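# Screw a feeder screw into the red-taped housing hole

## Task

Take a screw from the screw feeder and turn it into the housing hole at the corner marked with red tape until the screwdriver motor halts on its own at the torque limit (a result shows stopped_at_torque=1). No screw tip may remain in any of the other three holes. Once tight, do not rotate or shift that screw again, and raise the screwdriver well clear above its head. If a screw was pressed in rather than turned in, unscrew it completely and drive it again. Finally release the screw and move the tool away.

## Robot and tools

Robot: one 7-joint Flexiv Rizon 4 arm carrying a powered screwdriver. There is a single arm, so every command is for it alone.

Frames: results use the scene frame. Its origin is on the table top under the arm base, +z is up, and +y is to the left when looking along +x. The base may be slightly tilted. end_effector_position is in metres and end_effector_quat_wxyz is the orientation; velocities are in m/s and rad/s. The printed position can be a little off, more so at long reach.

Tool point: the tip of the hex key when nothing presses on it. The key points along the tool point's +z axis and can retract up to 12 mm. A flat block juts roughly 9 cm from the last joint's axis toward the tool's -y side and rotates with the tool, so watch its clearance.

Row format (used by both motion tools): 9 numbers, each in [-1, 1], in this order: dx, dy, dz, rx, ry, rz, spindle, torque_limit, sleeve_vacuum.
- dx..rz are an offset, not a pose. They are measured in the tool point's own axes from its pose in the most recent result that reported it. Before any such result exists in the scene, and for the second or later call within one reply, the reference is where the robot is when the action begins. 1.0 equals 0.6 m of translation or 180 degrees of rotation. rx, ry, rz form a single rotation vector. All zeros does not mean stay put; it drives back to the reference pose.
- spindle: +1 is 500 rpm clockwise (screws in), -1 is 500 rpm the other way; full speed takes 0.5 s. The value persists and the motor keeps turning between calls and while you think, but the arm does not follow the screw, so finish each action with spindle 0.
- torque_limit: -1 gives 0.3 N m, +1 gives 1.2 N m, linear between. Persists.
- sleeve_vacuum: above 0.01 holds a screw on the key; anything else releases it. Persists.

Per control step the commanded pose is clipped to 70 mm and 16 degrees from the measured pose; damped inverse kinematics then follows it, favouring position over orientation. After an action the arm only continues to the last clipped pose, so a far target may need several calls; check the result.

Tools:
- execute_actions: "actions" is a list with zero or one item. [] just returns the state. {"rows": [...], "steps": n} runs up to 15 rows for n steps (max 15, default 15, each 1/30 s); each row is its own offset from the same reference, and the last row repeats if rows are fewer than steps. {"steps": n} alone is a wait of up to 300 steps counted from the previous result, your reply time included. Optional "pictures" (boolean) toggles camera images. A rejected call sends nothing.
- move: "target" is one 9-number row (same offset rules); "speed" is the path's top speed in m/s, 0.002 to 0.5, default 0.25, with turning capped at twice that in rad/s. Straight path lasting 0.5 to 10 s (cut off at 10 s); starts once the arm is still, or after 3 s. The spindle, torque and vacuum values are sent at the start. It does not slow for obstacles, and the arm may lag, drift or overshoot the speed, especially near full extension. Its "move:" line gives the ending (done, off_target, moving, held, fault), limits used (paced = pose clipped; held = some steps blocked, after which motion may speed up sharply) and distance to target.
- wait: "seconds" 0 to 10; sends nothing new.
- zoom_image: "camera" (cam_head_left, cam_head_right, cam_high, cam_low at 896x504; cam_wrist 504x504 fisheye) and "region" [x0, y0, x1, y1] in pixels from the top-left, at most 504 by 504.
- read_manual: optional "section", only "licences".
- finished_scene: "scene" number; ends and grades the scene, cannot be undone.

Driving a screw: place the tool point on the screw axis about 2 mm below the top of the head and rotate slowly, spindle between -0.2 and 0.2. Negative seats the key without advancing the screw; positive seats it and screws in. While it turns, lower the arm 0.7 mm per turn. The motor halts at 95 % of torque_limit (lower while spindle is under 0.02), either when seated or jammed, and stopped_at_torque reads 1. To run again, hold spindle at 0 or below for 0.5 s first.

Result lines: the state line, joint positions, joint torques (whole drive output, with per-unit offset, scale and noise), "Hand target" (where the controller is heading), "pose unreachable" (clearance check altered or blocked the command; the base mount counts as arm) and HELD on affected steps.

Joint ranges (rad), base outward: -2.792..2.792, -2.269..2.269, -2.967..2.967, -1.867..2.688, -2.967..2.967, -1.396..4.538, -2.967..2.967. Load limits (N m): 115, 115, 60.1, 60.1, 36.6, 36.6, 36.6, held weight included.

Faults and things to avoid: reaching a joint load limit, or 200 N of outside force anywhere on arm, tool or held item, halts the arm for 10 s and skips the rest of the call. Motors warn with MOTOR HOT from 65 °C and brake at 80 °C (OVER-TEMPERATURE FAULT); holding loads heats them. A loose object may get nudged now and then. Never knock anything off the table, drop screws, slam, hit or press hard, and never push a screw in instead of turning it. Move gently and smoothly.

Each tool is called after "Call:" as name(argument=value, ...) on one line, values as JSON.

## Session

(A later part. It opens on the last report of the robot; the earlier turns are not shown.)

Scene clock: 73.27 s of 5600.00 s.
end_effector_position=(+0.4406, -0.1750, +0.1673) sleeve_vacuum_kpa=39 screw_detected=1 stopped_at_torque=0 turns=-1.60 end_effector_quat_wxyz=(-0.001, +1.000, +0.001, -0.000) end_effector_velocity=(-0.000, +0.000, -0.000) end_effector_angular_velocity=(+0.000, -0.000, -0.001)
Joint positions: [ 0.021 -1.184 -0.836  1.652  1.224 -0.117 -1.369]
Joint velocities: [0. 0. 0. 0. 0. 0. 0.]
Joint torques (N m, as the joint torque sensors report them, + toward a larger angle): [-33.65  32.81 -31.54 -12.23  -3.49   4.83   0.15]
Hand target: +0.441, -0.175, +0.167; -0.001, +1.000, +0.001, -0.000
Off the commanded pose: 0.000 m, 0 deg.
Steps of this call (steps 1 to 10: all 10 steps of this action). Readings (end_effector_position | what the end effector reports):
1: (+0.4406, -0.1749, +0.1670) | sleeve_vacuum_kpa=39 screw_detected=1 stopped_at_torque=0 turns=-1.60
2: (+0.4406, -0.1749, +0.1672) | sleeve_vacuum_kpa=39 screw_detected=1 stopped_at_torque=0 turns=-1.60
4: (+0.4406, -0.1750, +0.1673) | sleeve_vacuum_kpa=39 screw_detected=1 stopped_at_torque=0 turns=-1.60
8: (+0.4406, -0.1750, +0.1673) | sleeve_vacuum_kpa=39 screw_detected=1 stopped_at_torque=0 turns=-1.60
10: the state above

Call:
move(target=[0,0,-0.06,0,0,0,0,0,1], speed=0.03)

Call:
zoom_image(camera="cam_wrist", region=[290,225,340,275])

Call:
zoom_image(camera="cam_low", region=[335,165,375,205])

Scene clock: 81.63 s of 5600.00 s.
end_effector_position=(+0.4406, -0.1751, +0.2035) sleeve_vacuum_kpa=39 screw_detected=1 stopped_at_torque=0 turns=-1.60 end_effector_quat_wxyz=(-0.001, +1.000, +0.001, -0.000) end_effector_velocity=(-0.000, +0.000, +0.000) end_effector_angular_velocity=(-0.000, +0.001, -0.001)
Joint positions: [-0.013 -1.157 -0.865  1.617  1.182 -0.164 -1.357]
Joint velocities: [ 0.     0.001  0.    -0.    -0.001 -0.     0.001]
Joint torques (N m, as the joint torque sensors report them, + toward a larger angle): [-33.62  35.07 -31.94 -13.26  -3.58   4.52   0.61]
Hand target: +0.441, -0.175, +0.203; -0.001, +1.000, +0.001, -0.000
Off the commanded pose: 0.000 m, 0 deg.
After step 90, 3.93 s passed at rest.
move: done

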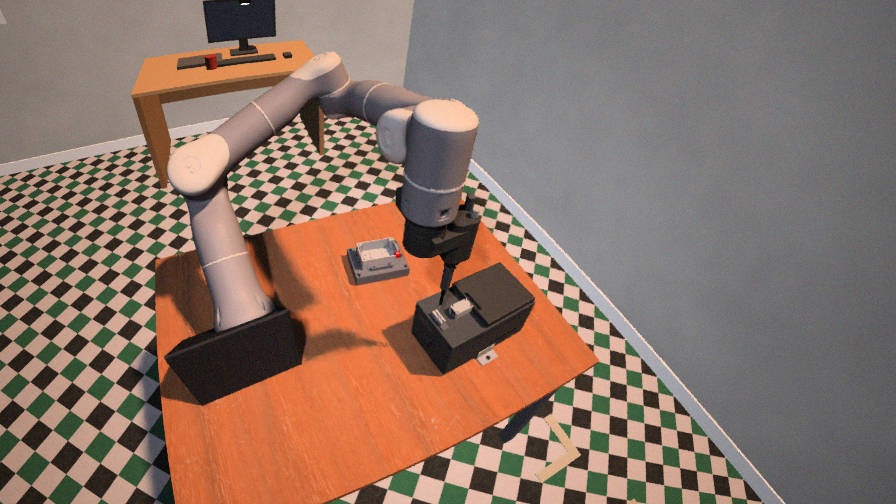

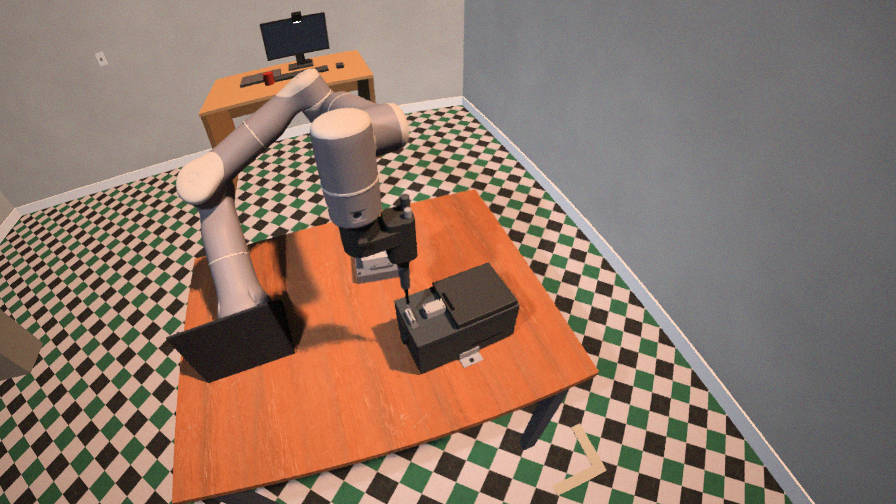

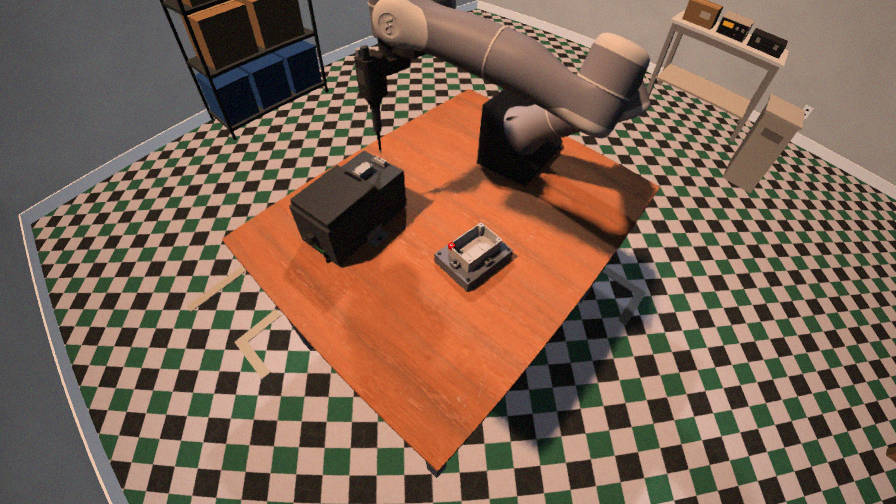

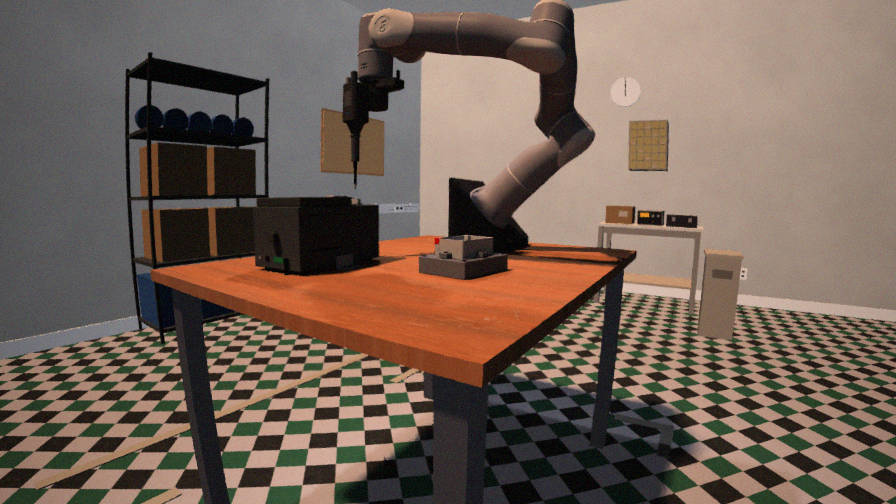

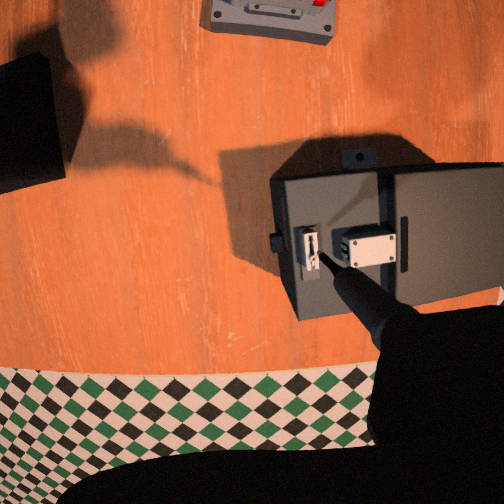

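Region (290, 225, 340, 275) of cam_wrist's 504x504 image, scaled by 10.080, with more detail than that image has.

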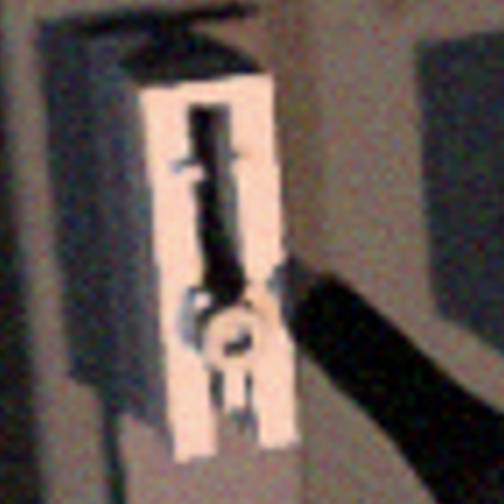

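Region (335, 165, 375, 205) of cam_low's 896x504 image, scaled by 12.600, with more detail than that image has.

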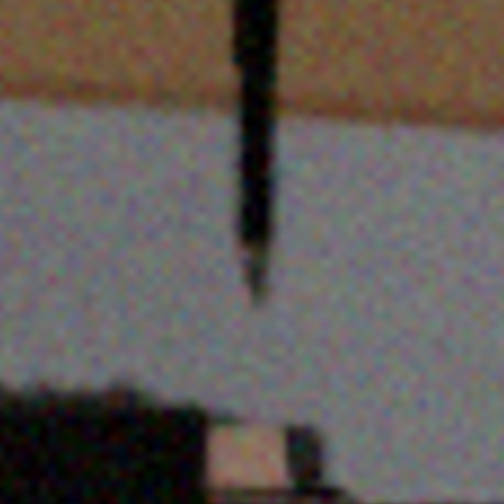

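Call:
move(target=[0.035,-0.475,0.1,0,0,0,0,0,1], speed=0.15)

Call:
zoom_image(camera="cam_wrist", region=[270,200,350,280])

Call:
zoom_image(camera="cam_low", region=[410,190,470,250])

Scene clock: 92.60 s of 5600.00 s.
end_effector_position=(+0.4611, +0.1104, +0.1429) sleeve_vacuum_kpa=39 screw_detected=1 stopped_at_torque=0 turns=-1.60 end_effector_quat_wxyz=(-0.001, +1.000, +0.001, -0.001) end_effector_velocity=(-0.000, -0.001, +0.000) end_effector_angular_velocity=(-0.001, +0.000, -0.002)
Joint positions: [ 0.648 -0.543 -1.05   2.118  1.106  0.01  -1.   ]
Joint velocities: [-0.001 -0.001 -0.    -0.    -0.     0.     0.   ]
Joint torques (N m, as the joint torque sensors report them, + toward a larger angle): [-32.92  24.9  -27.53 -15.35  -3.91   5.27  -0.48]
Hand target: +0.461, +0.110, +0.143; -0.001, +1.000, +0.001, -0.001
Off the commanded pose: 0.001 m, 0 deg.
After step 90, 5.70 s passed at rest.
move: done

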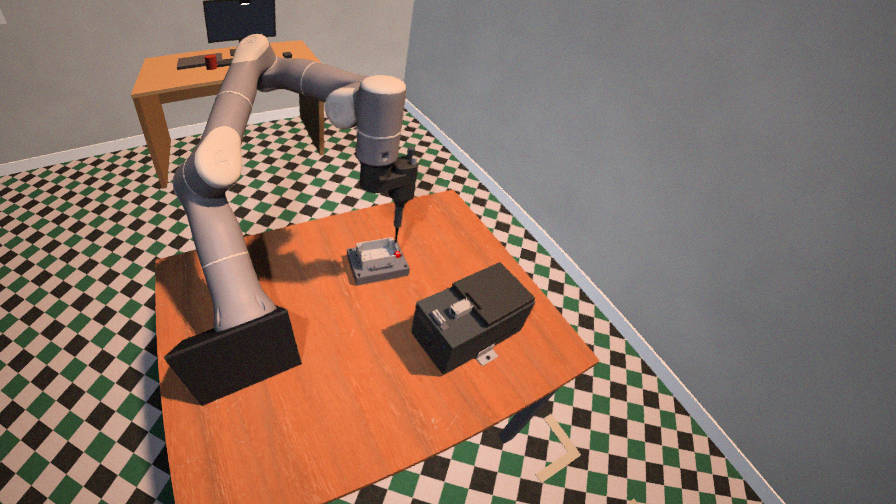

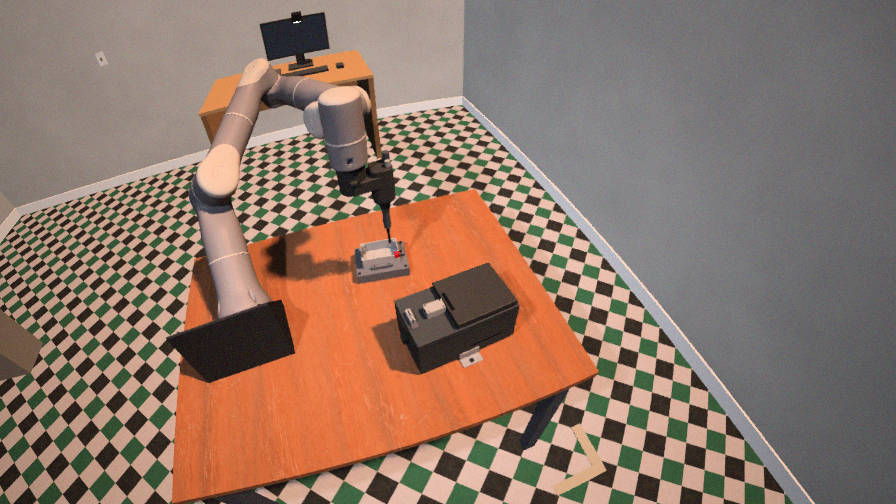

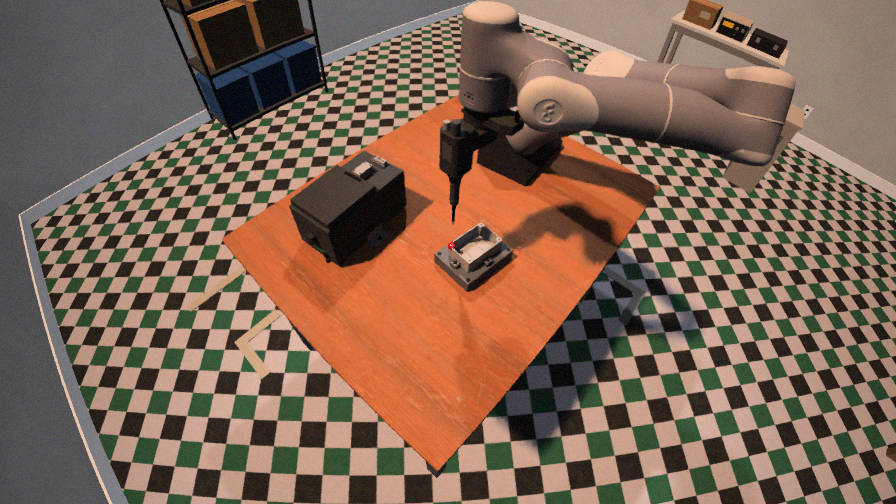

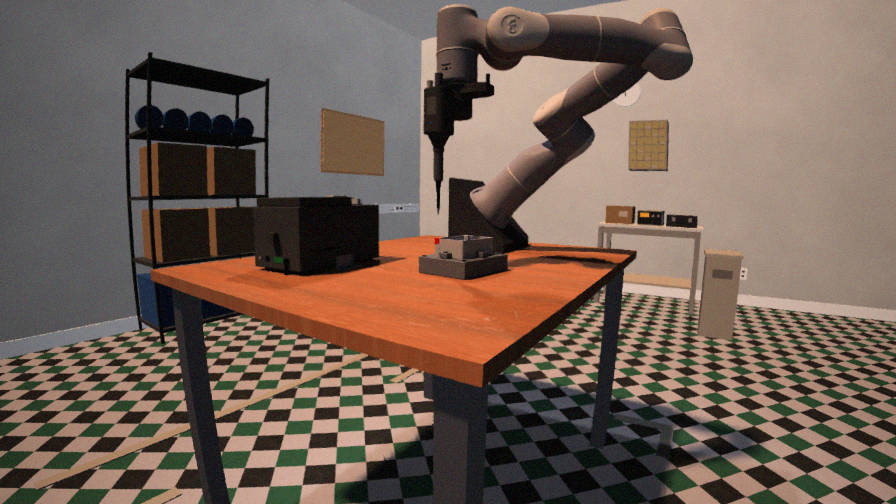

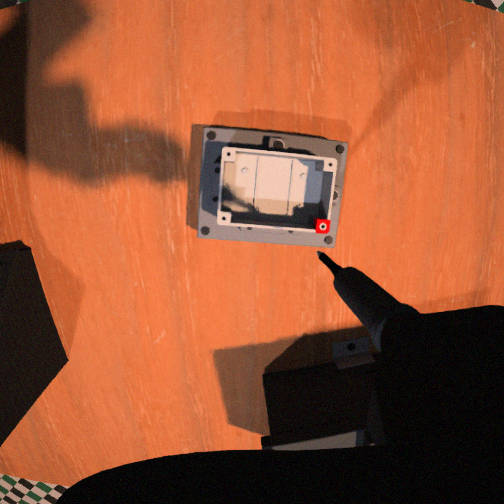

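Region (270, 200, 350, 280) of cam_wrist's 504x504 image, scaled by 6.300, with more detail than that image has.

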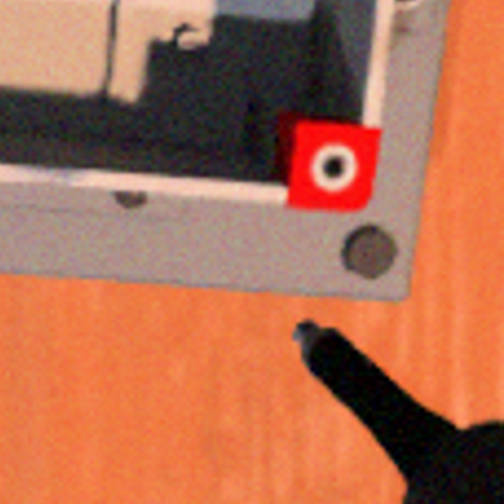

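Region (410, 190, 470, 250) of cam_low's 896x504 image, scaled by 8.400, with more detail than that image has.

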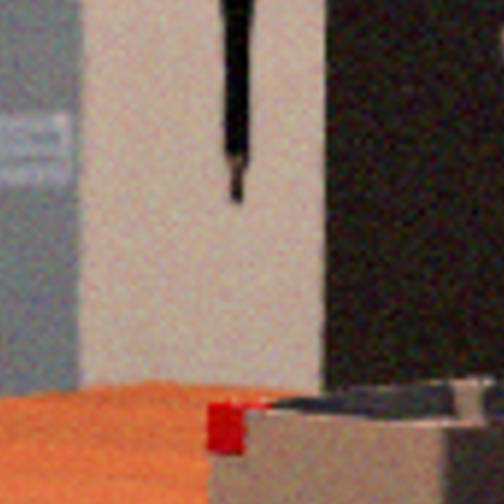

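Call:
move(target=[0.03,-0.027,0.06,0,0,0,0,0,1], speed=0.05)

Call:
zoom_image(camera="cam_wrist", region=[295,230,335,270])

Call:
zoom_image(camera="cam_low", region=[420,210,460,250])

Call:
zoom_image(camera="cam_head_right", region=[380,230,415,265])

Scene clock: 104.30 s of 5600.00 s.
end_effector_position=(+0.4791, +0.1268, +0.1067) sleeve_vacuum_kpa=39 screw_detected=1 stopped_at_torque=0 turns=-1.60 end_effector_quat_wxyz=(-0.002, +1.000, +0.001, -0.001) end_effector_velocity=(+0.000, +0.000, +0.000) end_effector_angular_velocity=(+0.000, -0.000, -0.000)
Joint positions: [ 0.703 -0.573 -1.012  2.11   1.183  0.049 -0.963]
Joint velocities: [-0.  0. -0.  0.  0.  0.  0.]
Joint torques (N m, as the joint torque sensors report them, + toward a larger angle): [-33.49  26.6  -28.18 -13.39  -3.88   5.31   0.14]
Hand target: +0.479, +0.127, +0.107; -0.001, +1.000, +0.001, -0.001
Off the commanded pose: 0.000 m, 0 deg.
After step 90, 7.60 s passed at rest.
move: done

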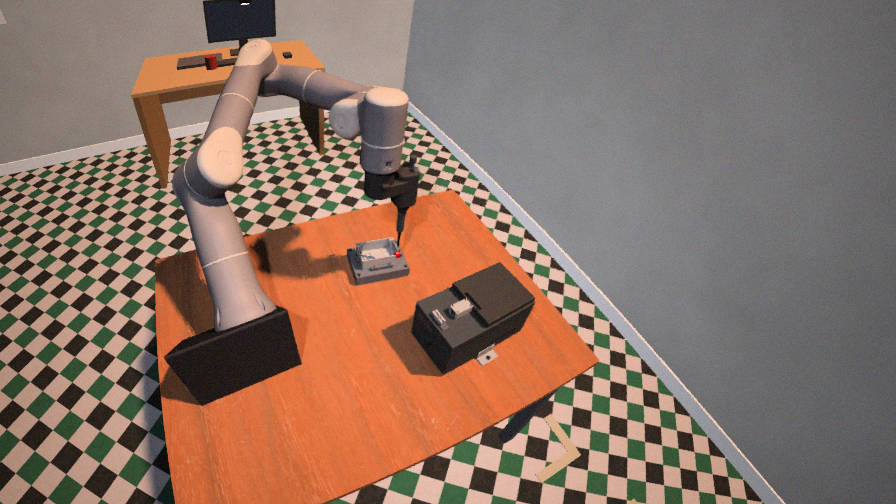

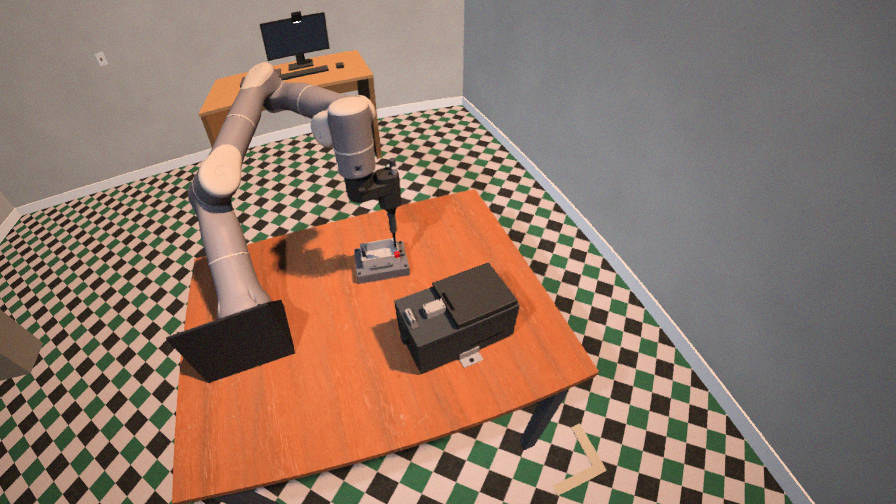

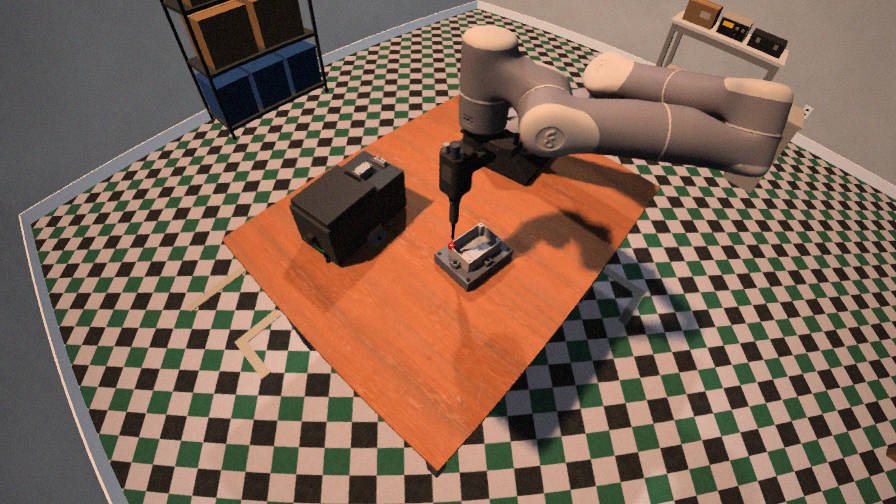

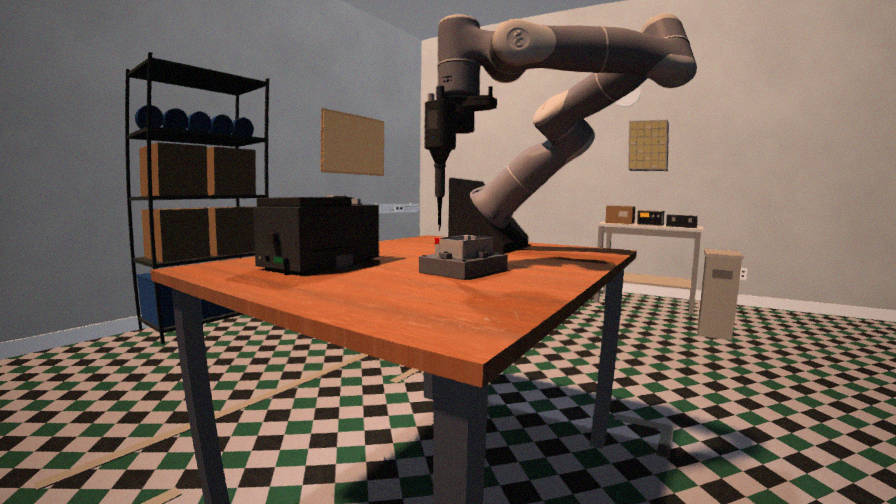

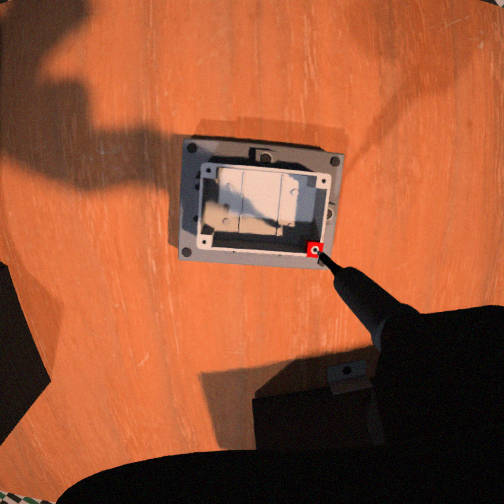

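Region (295, 230, 335, 270) of cam_wrist's 504x504 image, scaled by 12.600, with more detail than that image has.

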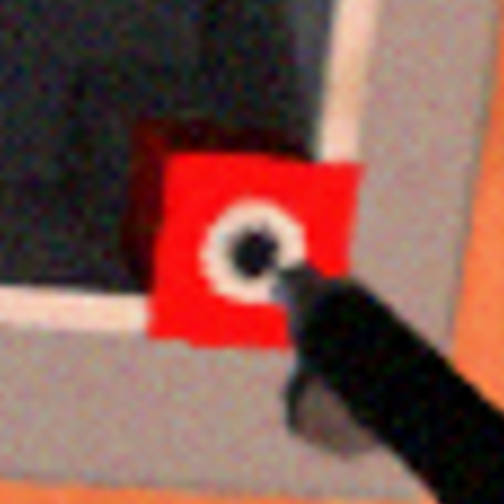

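Region (420, 210, 460, 250) of cam_low's 896x504 image, scaled by 12.600, with more detail than that image has.

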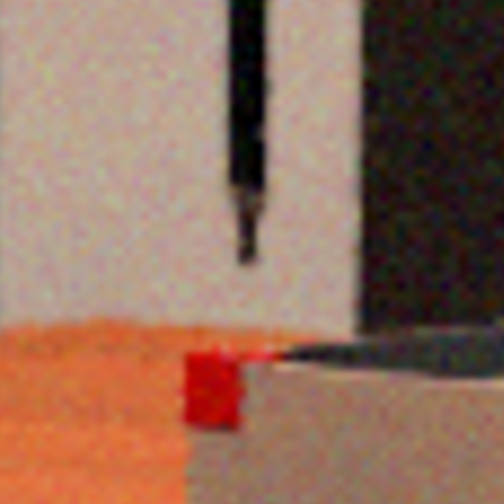

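Region (380, 230, 415, 265) of cam_head_right's 896x504 image, scaled by 14.400, with more detail than that image has.

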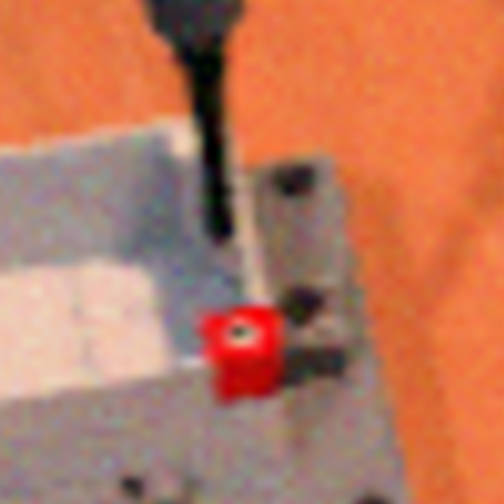

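Call:
move(target=[0.002,0.0025,0.018,0,0,0,0,0,1], speed=0.02)

Call:
zoom_image(camera="cam_wrist", region=[300,235,335,270])

Call:
zoom_image(camera="cam_low", region=[425,220,455,250])

Call:
zoom_image(camera="cam_high", region=[437,225,467,255])

Scene clock: 115.67 s of 5600.00 s.
end_effector_position=(+0.4802, +0.1254, +0.0957) sleeve_vacuum_kpa=39 screw_detected=1 stopped_at_torque=0 turns=-1.60 end_effector_quat_wxyz=(-0.002, +1.000, +0.001, -0.001) end_effector_velocity=(-0.000, -0.000, +0.000) end_effector_angular_velocity=(-0.001, +0.001, -0.001)
Joint positions: [ 0.706 -0.594 -0.998  2.11   1.208  0.057 -0.97 ]
Joint velocities: [ 0.    -0.    -0.     0.    -0.001  0.     0.001]
Joint torques (N m, as the joint torque sensors report them, + toward a larger angle): [-34.02  26.54 -28.71 -12.28  -4.1    5.47  -0.48]
Hand target: +0.480, +0.125, +0.096; -0.002, +1.000, +0.001, -0.001
Off the commanded pose: 0.000 m, 0 deg.
After step 90, 7.60 s passed at rest.
move: done

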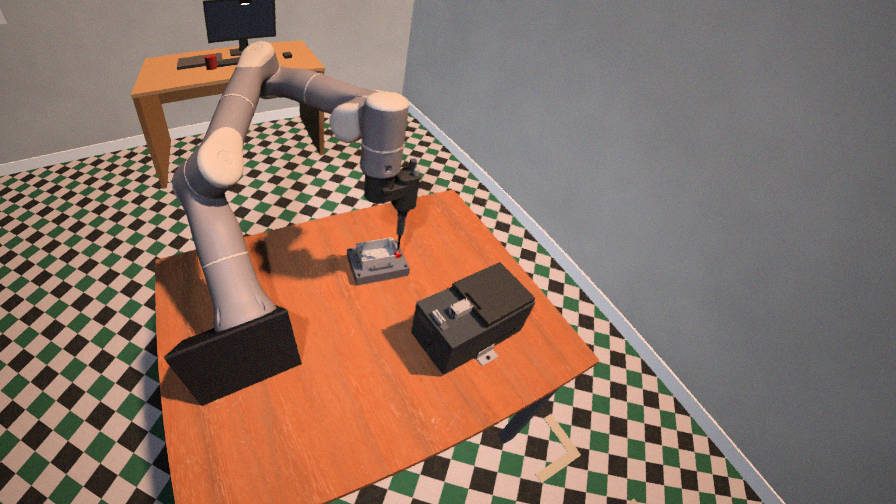

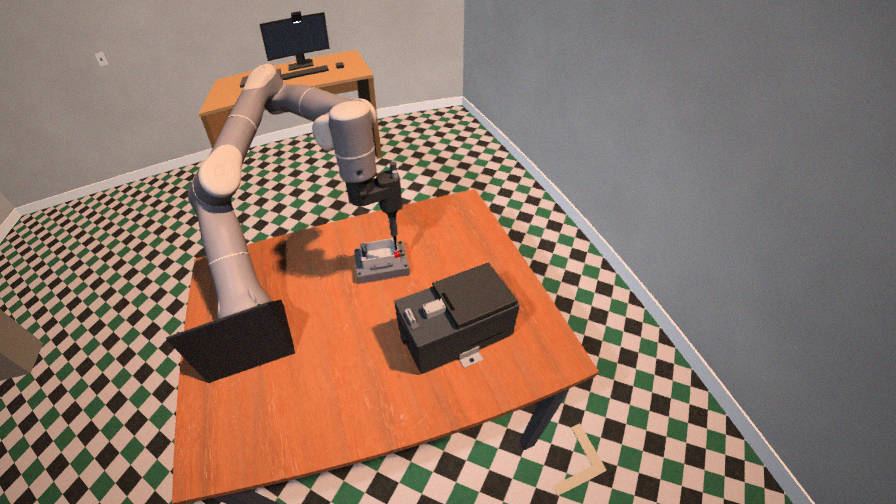

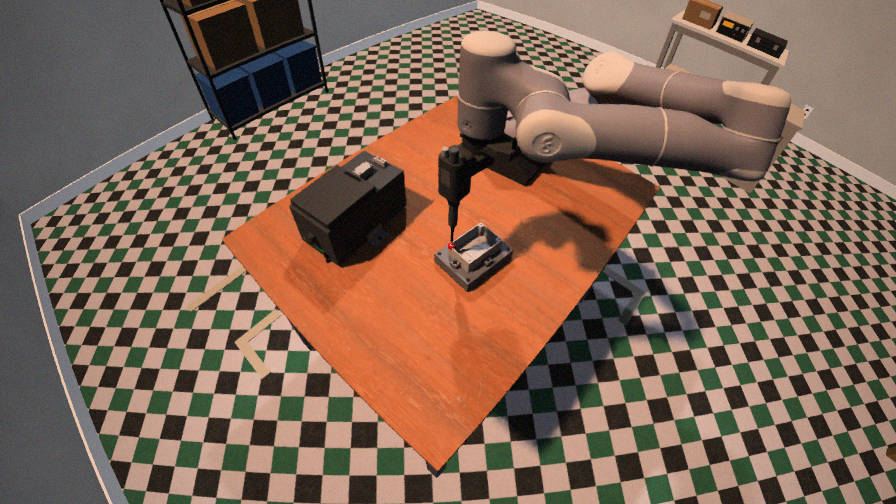

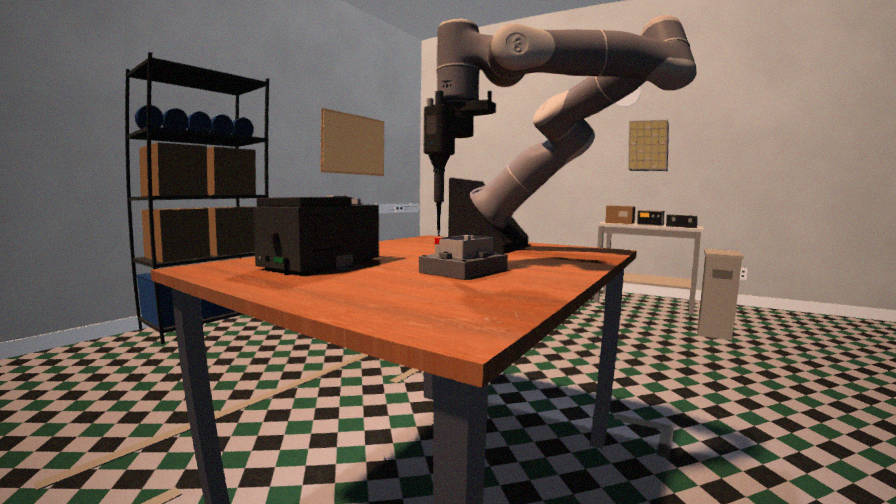

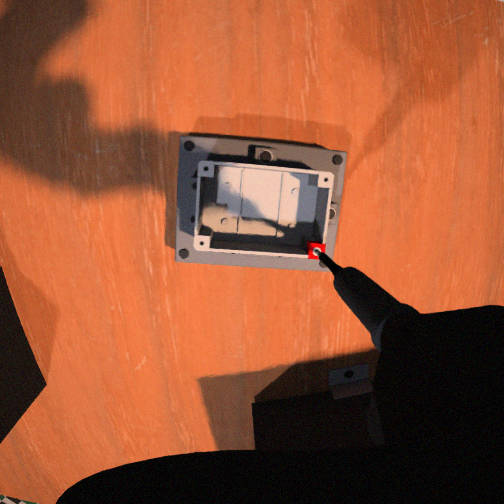

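Region (300, 235, 335, 270) of cam_wrist's 504x504 image, scaled by 14.400, with more detail than that image has.

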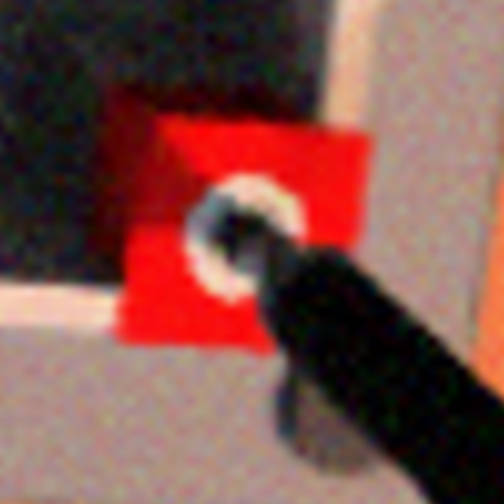

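Region (425, 220, 455, 250) of cam_low's 896x504 image, scaled by 16.800, with more detail than that image has.

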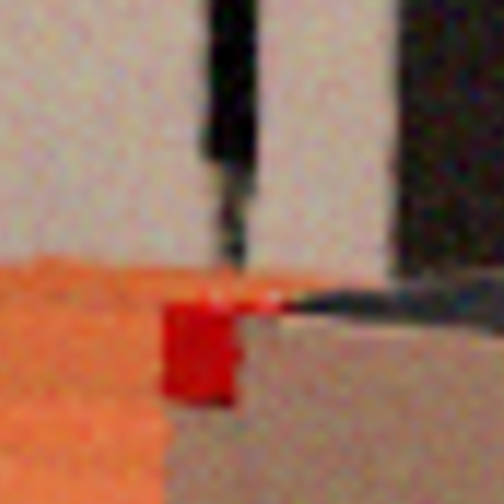

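Region (437, 225, 467, 255) of cam_high's 896x504 image, scaled by 16.800, with more detail than that image has.

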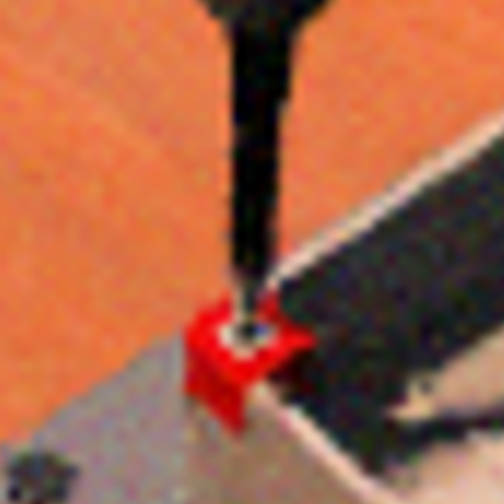

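Call:
move(target=[-0.0003,-0.0002,0.0105,0,0,0,0.2,0,1], speed=0.002)

Call:
execute_actions(actions=[{"rows":[[0,0,0,0,0,0,0,0,1]],"steps":5}])

Call:
zoom_image(camera="cam_wrist", region=[300,235,335,270])

Call:
zoom_image(camera="cam_low", region=[425,220,455,250])

Scene clock: 126.63 s of 5600.00 s.
end_effector_position=(+0.4802, +0.1254, +0.0897) sleeve_vacuum_kpa=40 screw_detected=1 stopped_at_torque=0 turns=3.95 end_effector_quat_wxyz=(-0.002, +1.000, +0.001, -0.001) end_effector_velocity=(-0.000, -0.000, +0.000) end_effector_angular_velocity=(-0.001, +0.001, +0.000)
Joint positions: [ 0.714 -0.603 -0.995  2.113  1.221  0.061 -0.973]
Joint velocities: [-0.    -0.     0.     0.    -0.001  0.    -0.001]
Joint torques (N m, as the joint torque sensors report them, + toward a larger angle): [-31.74  26.53 -26.64 -10.95  -3.29   5.26  -0.37]
Hand target: +0.480, +0.126, +0.089; -0.002, +1.000, +0.001, -0.001
Off the commanded pose: 0.000 m, 0 deg.
After step 90, 4.60 s passed at rest.
move: done

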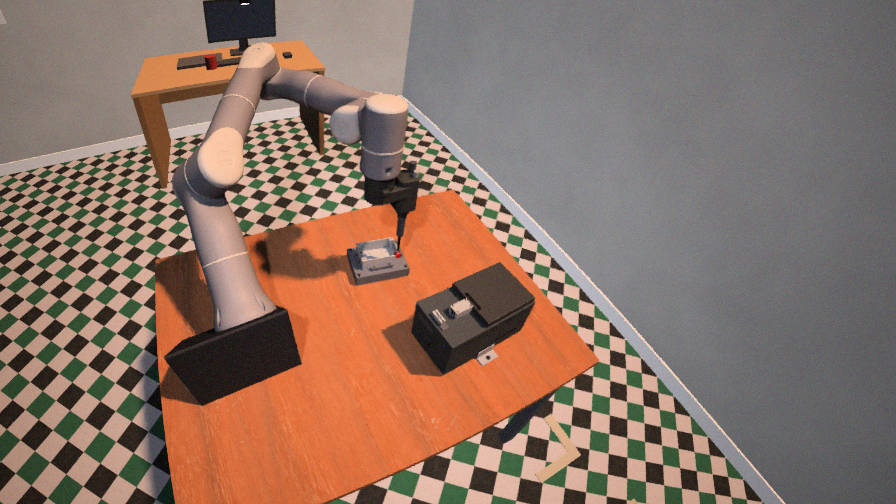

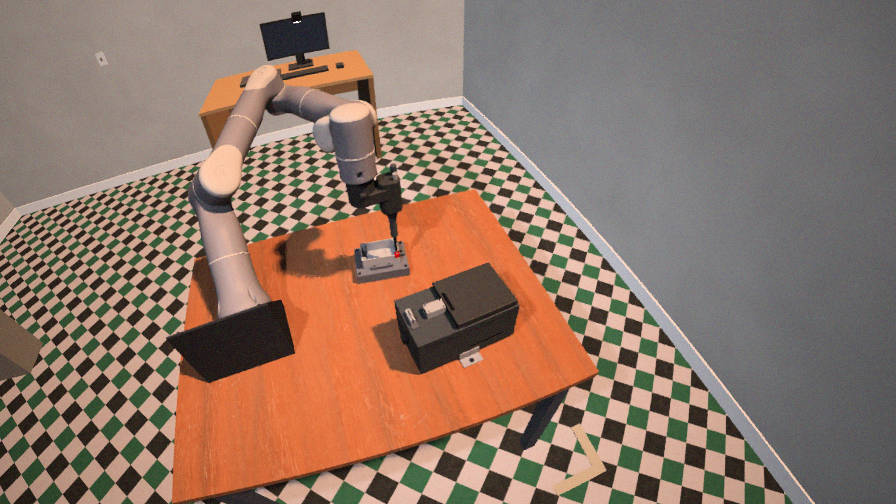

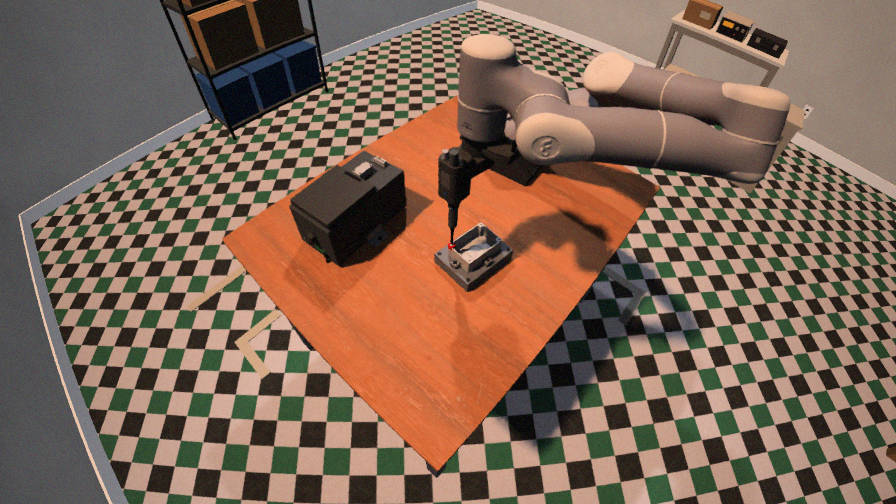

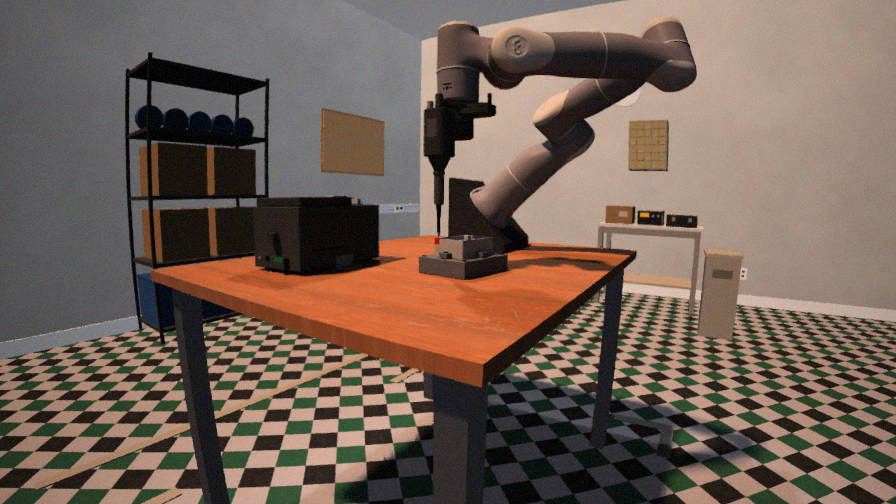

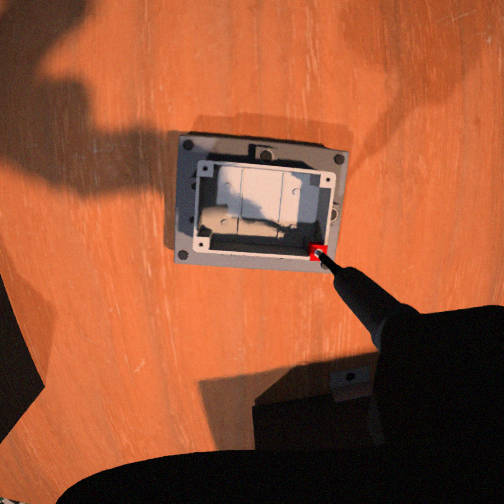

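Scene clock: 126.80 s of 5600.00 s.
end_effector_position=(+0.4802, +0.1253, +0.0898) sleeve_vacuum_kpa=40 screw_detected=1 stopped_at_torque=0 turns=3.95 end_effector_quat_wxyz=(-0.002, +1.000, +0.001, -0.001) end_effector_velocity=(+0.000, +0.000, -0.000) end_effector_angular_velocity=(-0.000, +0.001, +0.000)
Joint positions: [ 0.714 -0.603 -0.995  2.113  1.221  0.061 -0.973]
Joint velocities: [ 0.  0.  0. -0. -0.  0.  0.]
Joint torques (N m, as the joint torque sensors report them, + toward a larger angle): [-33.17  26.75 -27.49 -12.01  -3.69   4.88   0.03]
Hand target: +0.480, +0.125, +0.090; -0.002, +1.000, +0.001, -0.001
Off the commanded pose: 0.000 m, 0 deg.
Steps of this call (steps 1 to 5: all 5 steps of this action). Readings (end_effector_position | what the end effector reports):
1: (+0.4802, +0.1254, +0.0897) | sleeve_vacuum_kpa=40 screw_detected=1 stopped_at_torque=0 turns=3.95
2: (+0.4802, +0.1253, +0.0898) | sleeve_vacuum_kpa=40 screw_detected=1 stopped_at_torque=0 turns=3.95
4: (+0.4802, +0.1253, +0.0898) | sleeve_vacuum_kpa=40 screw_detected=1 stopped_at_torque=0 turns=3.95
5: the state above

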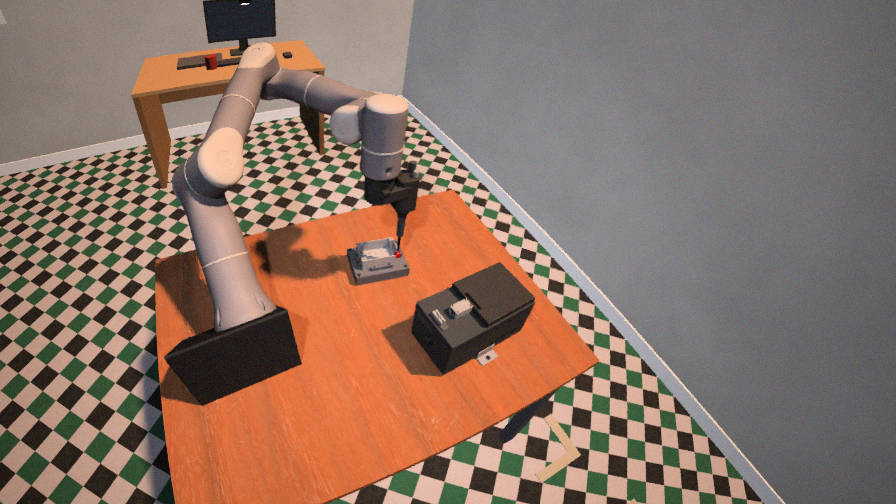

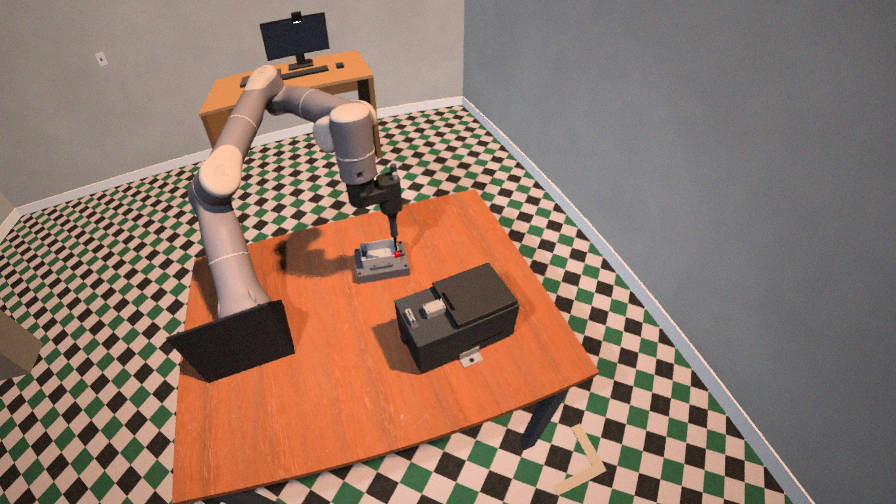

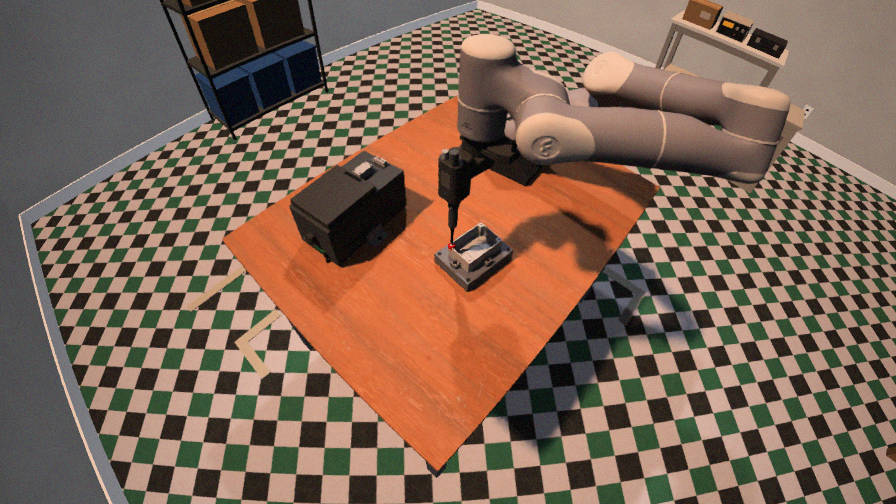

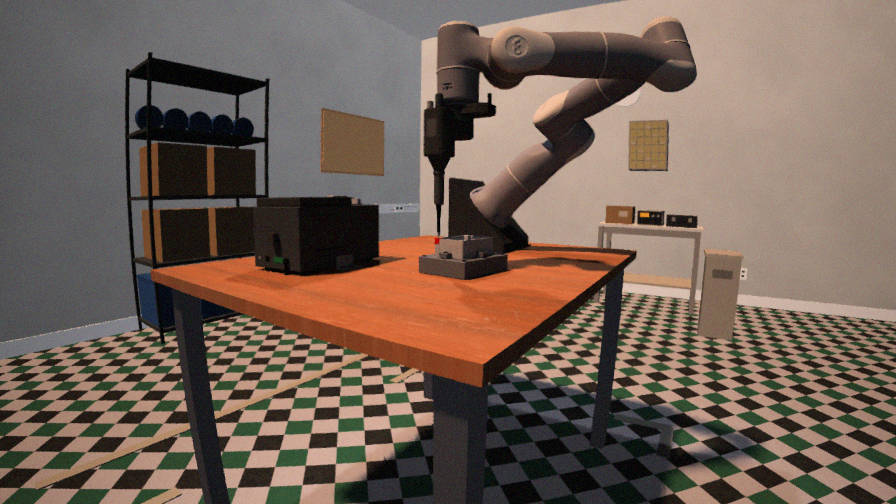

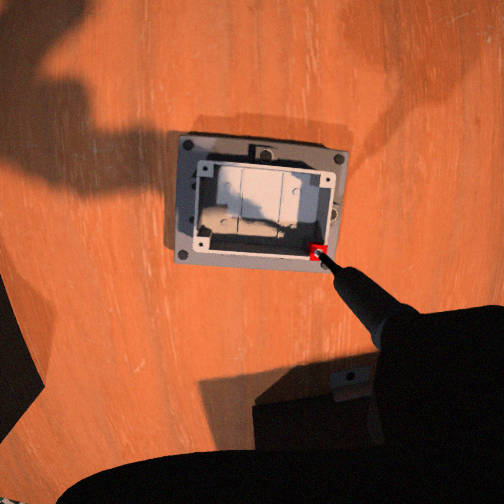

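Region (300, 235, 335, 270) of cam_wrist's 504x504 image, scaled by 14.400, with more detail than that image has.

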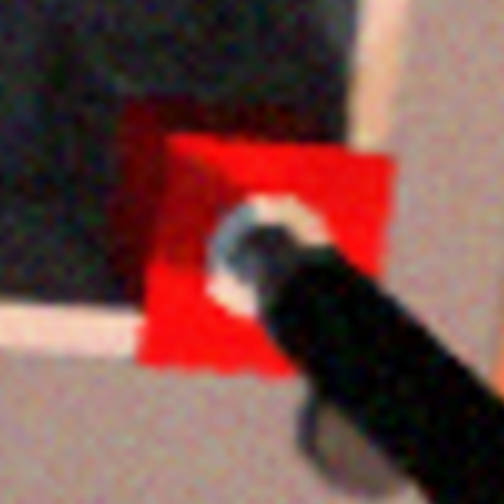

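Region (425, 220, 455, 250) of cam_low's 896x504 image, scaled by 16.800, with more detail than that image has.

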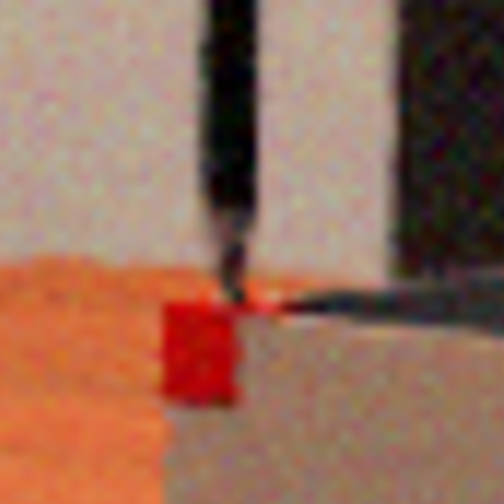

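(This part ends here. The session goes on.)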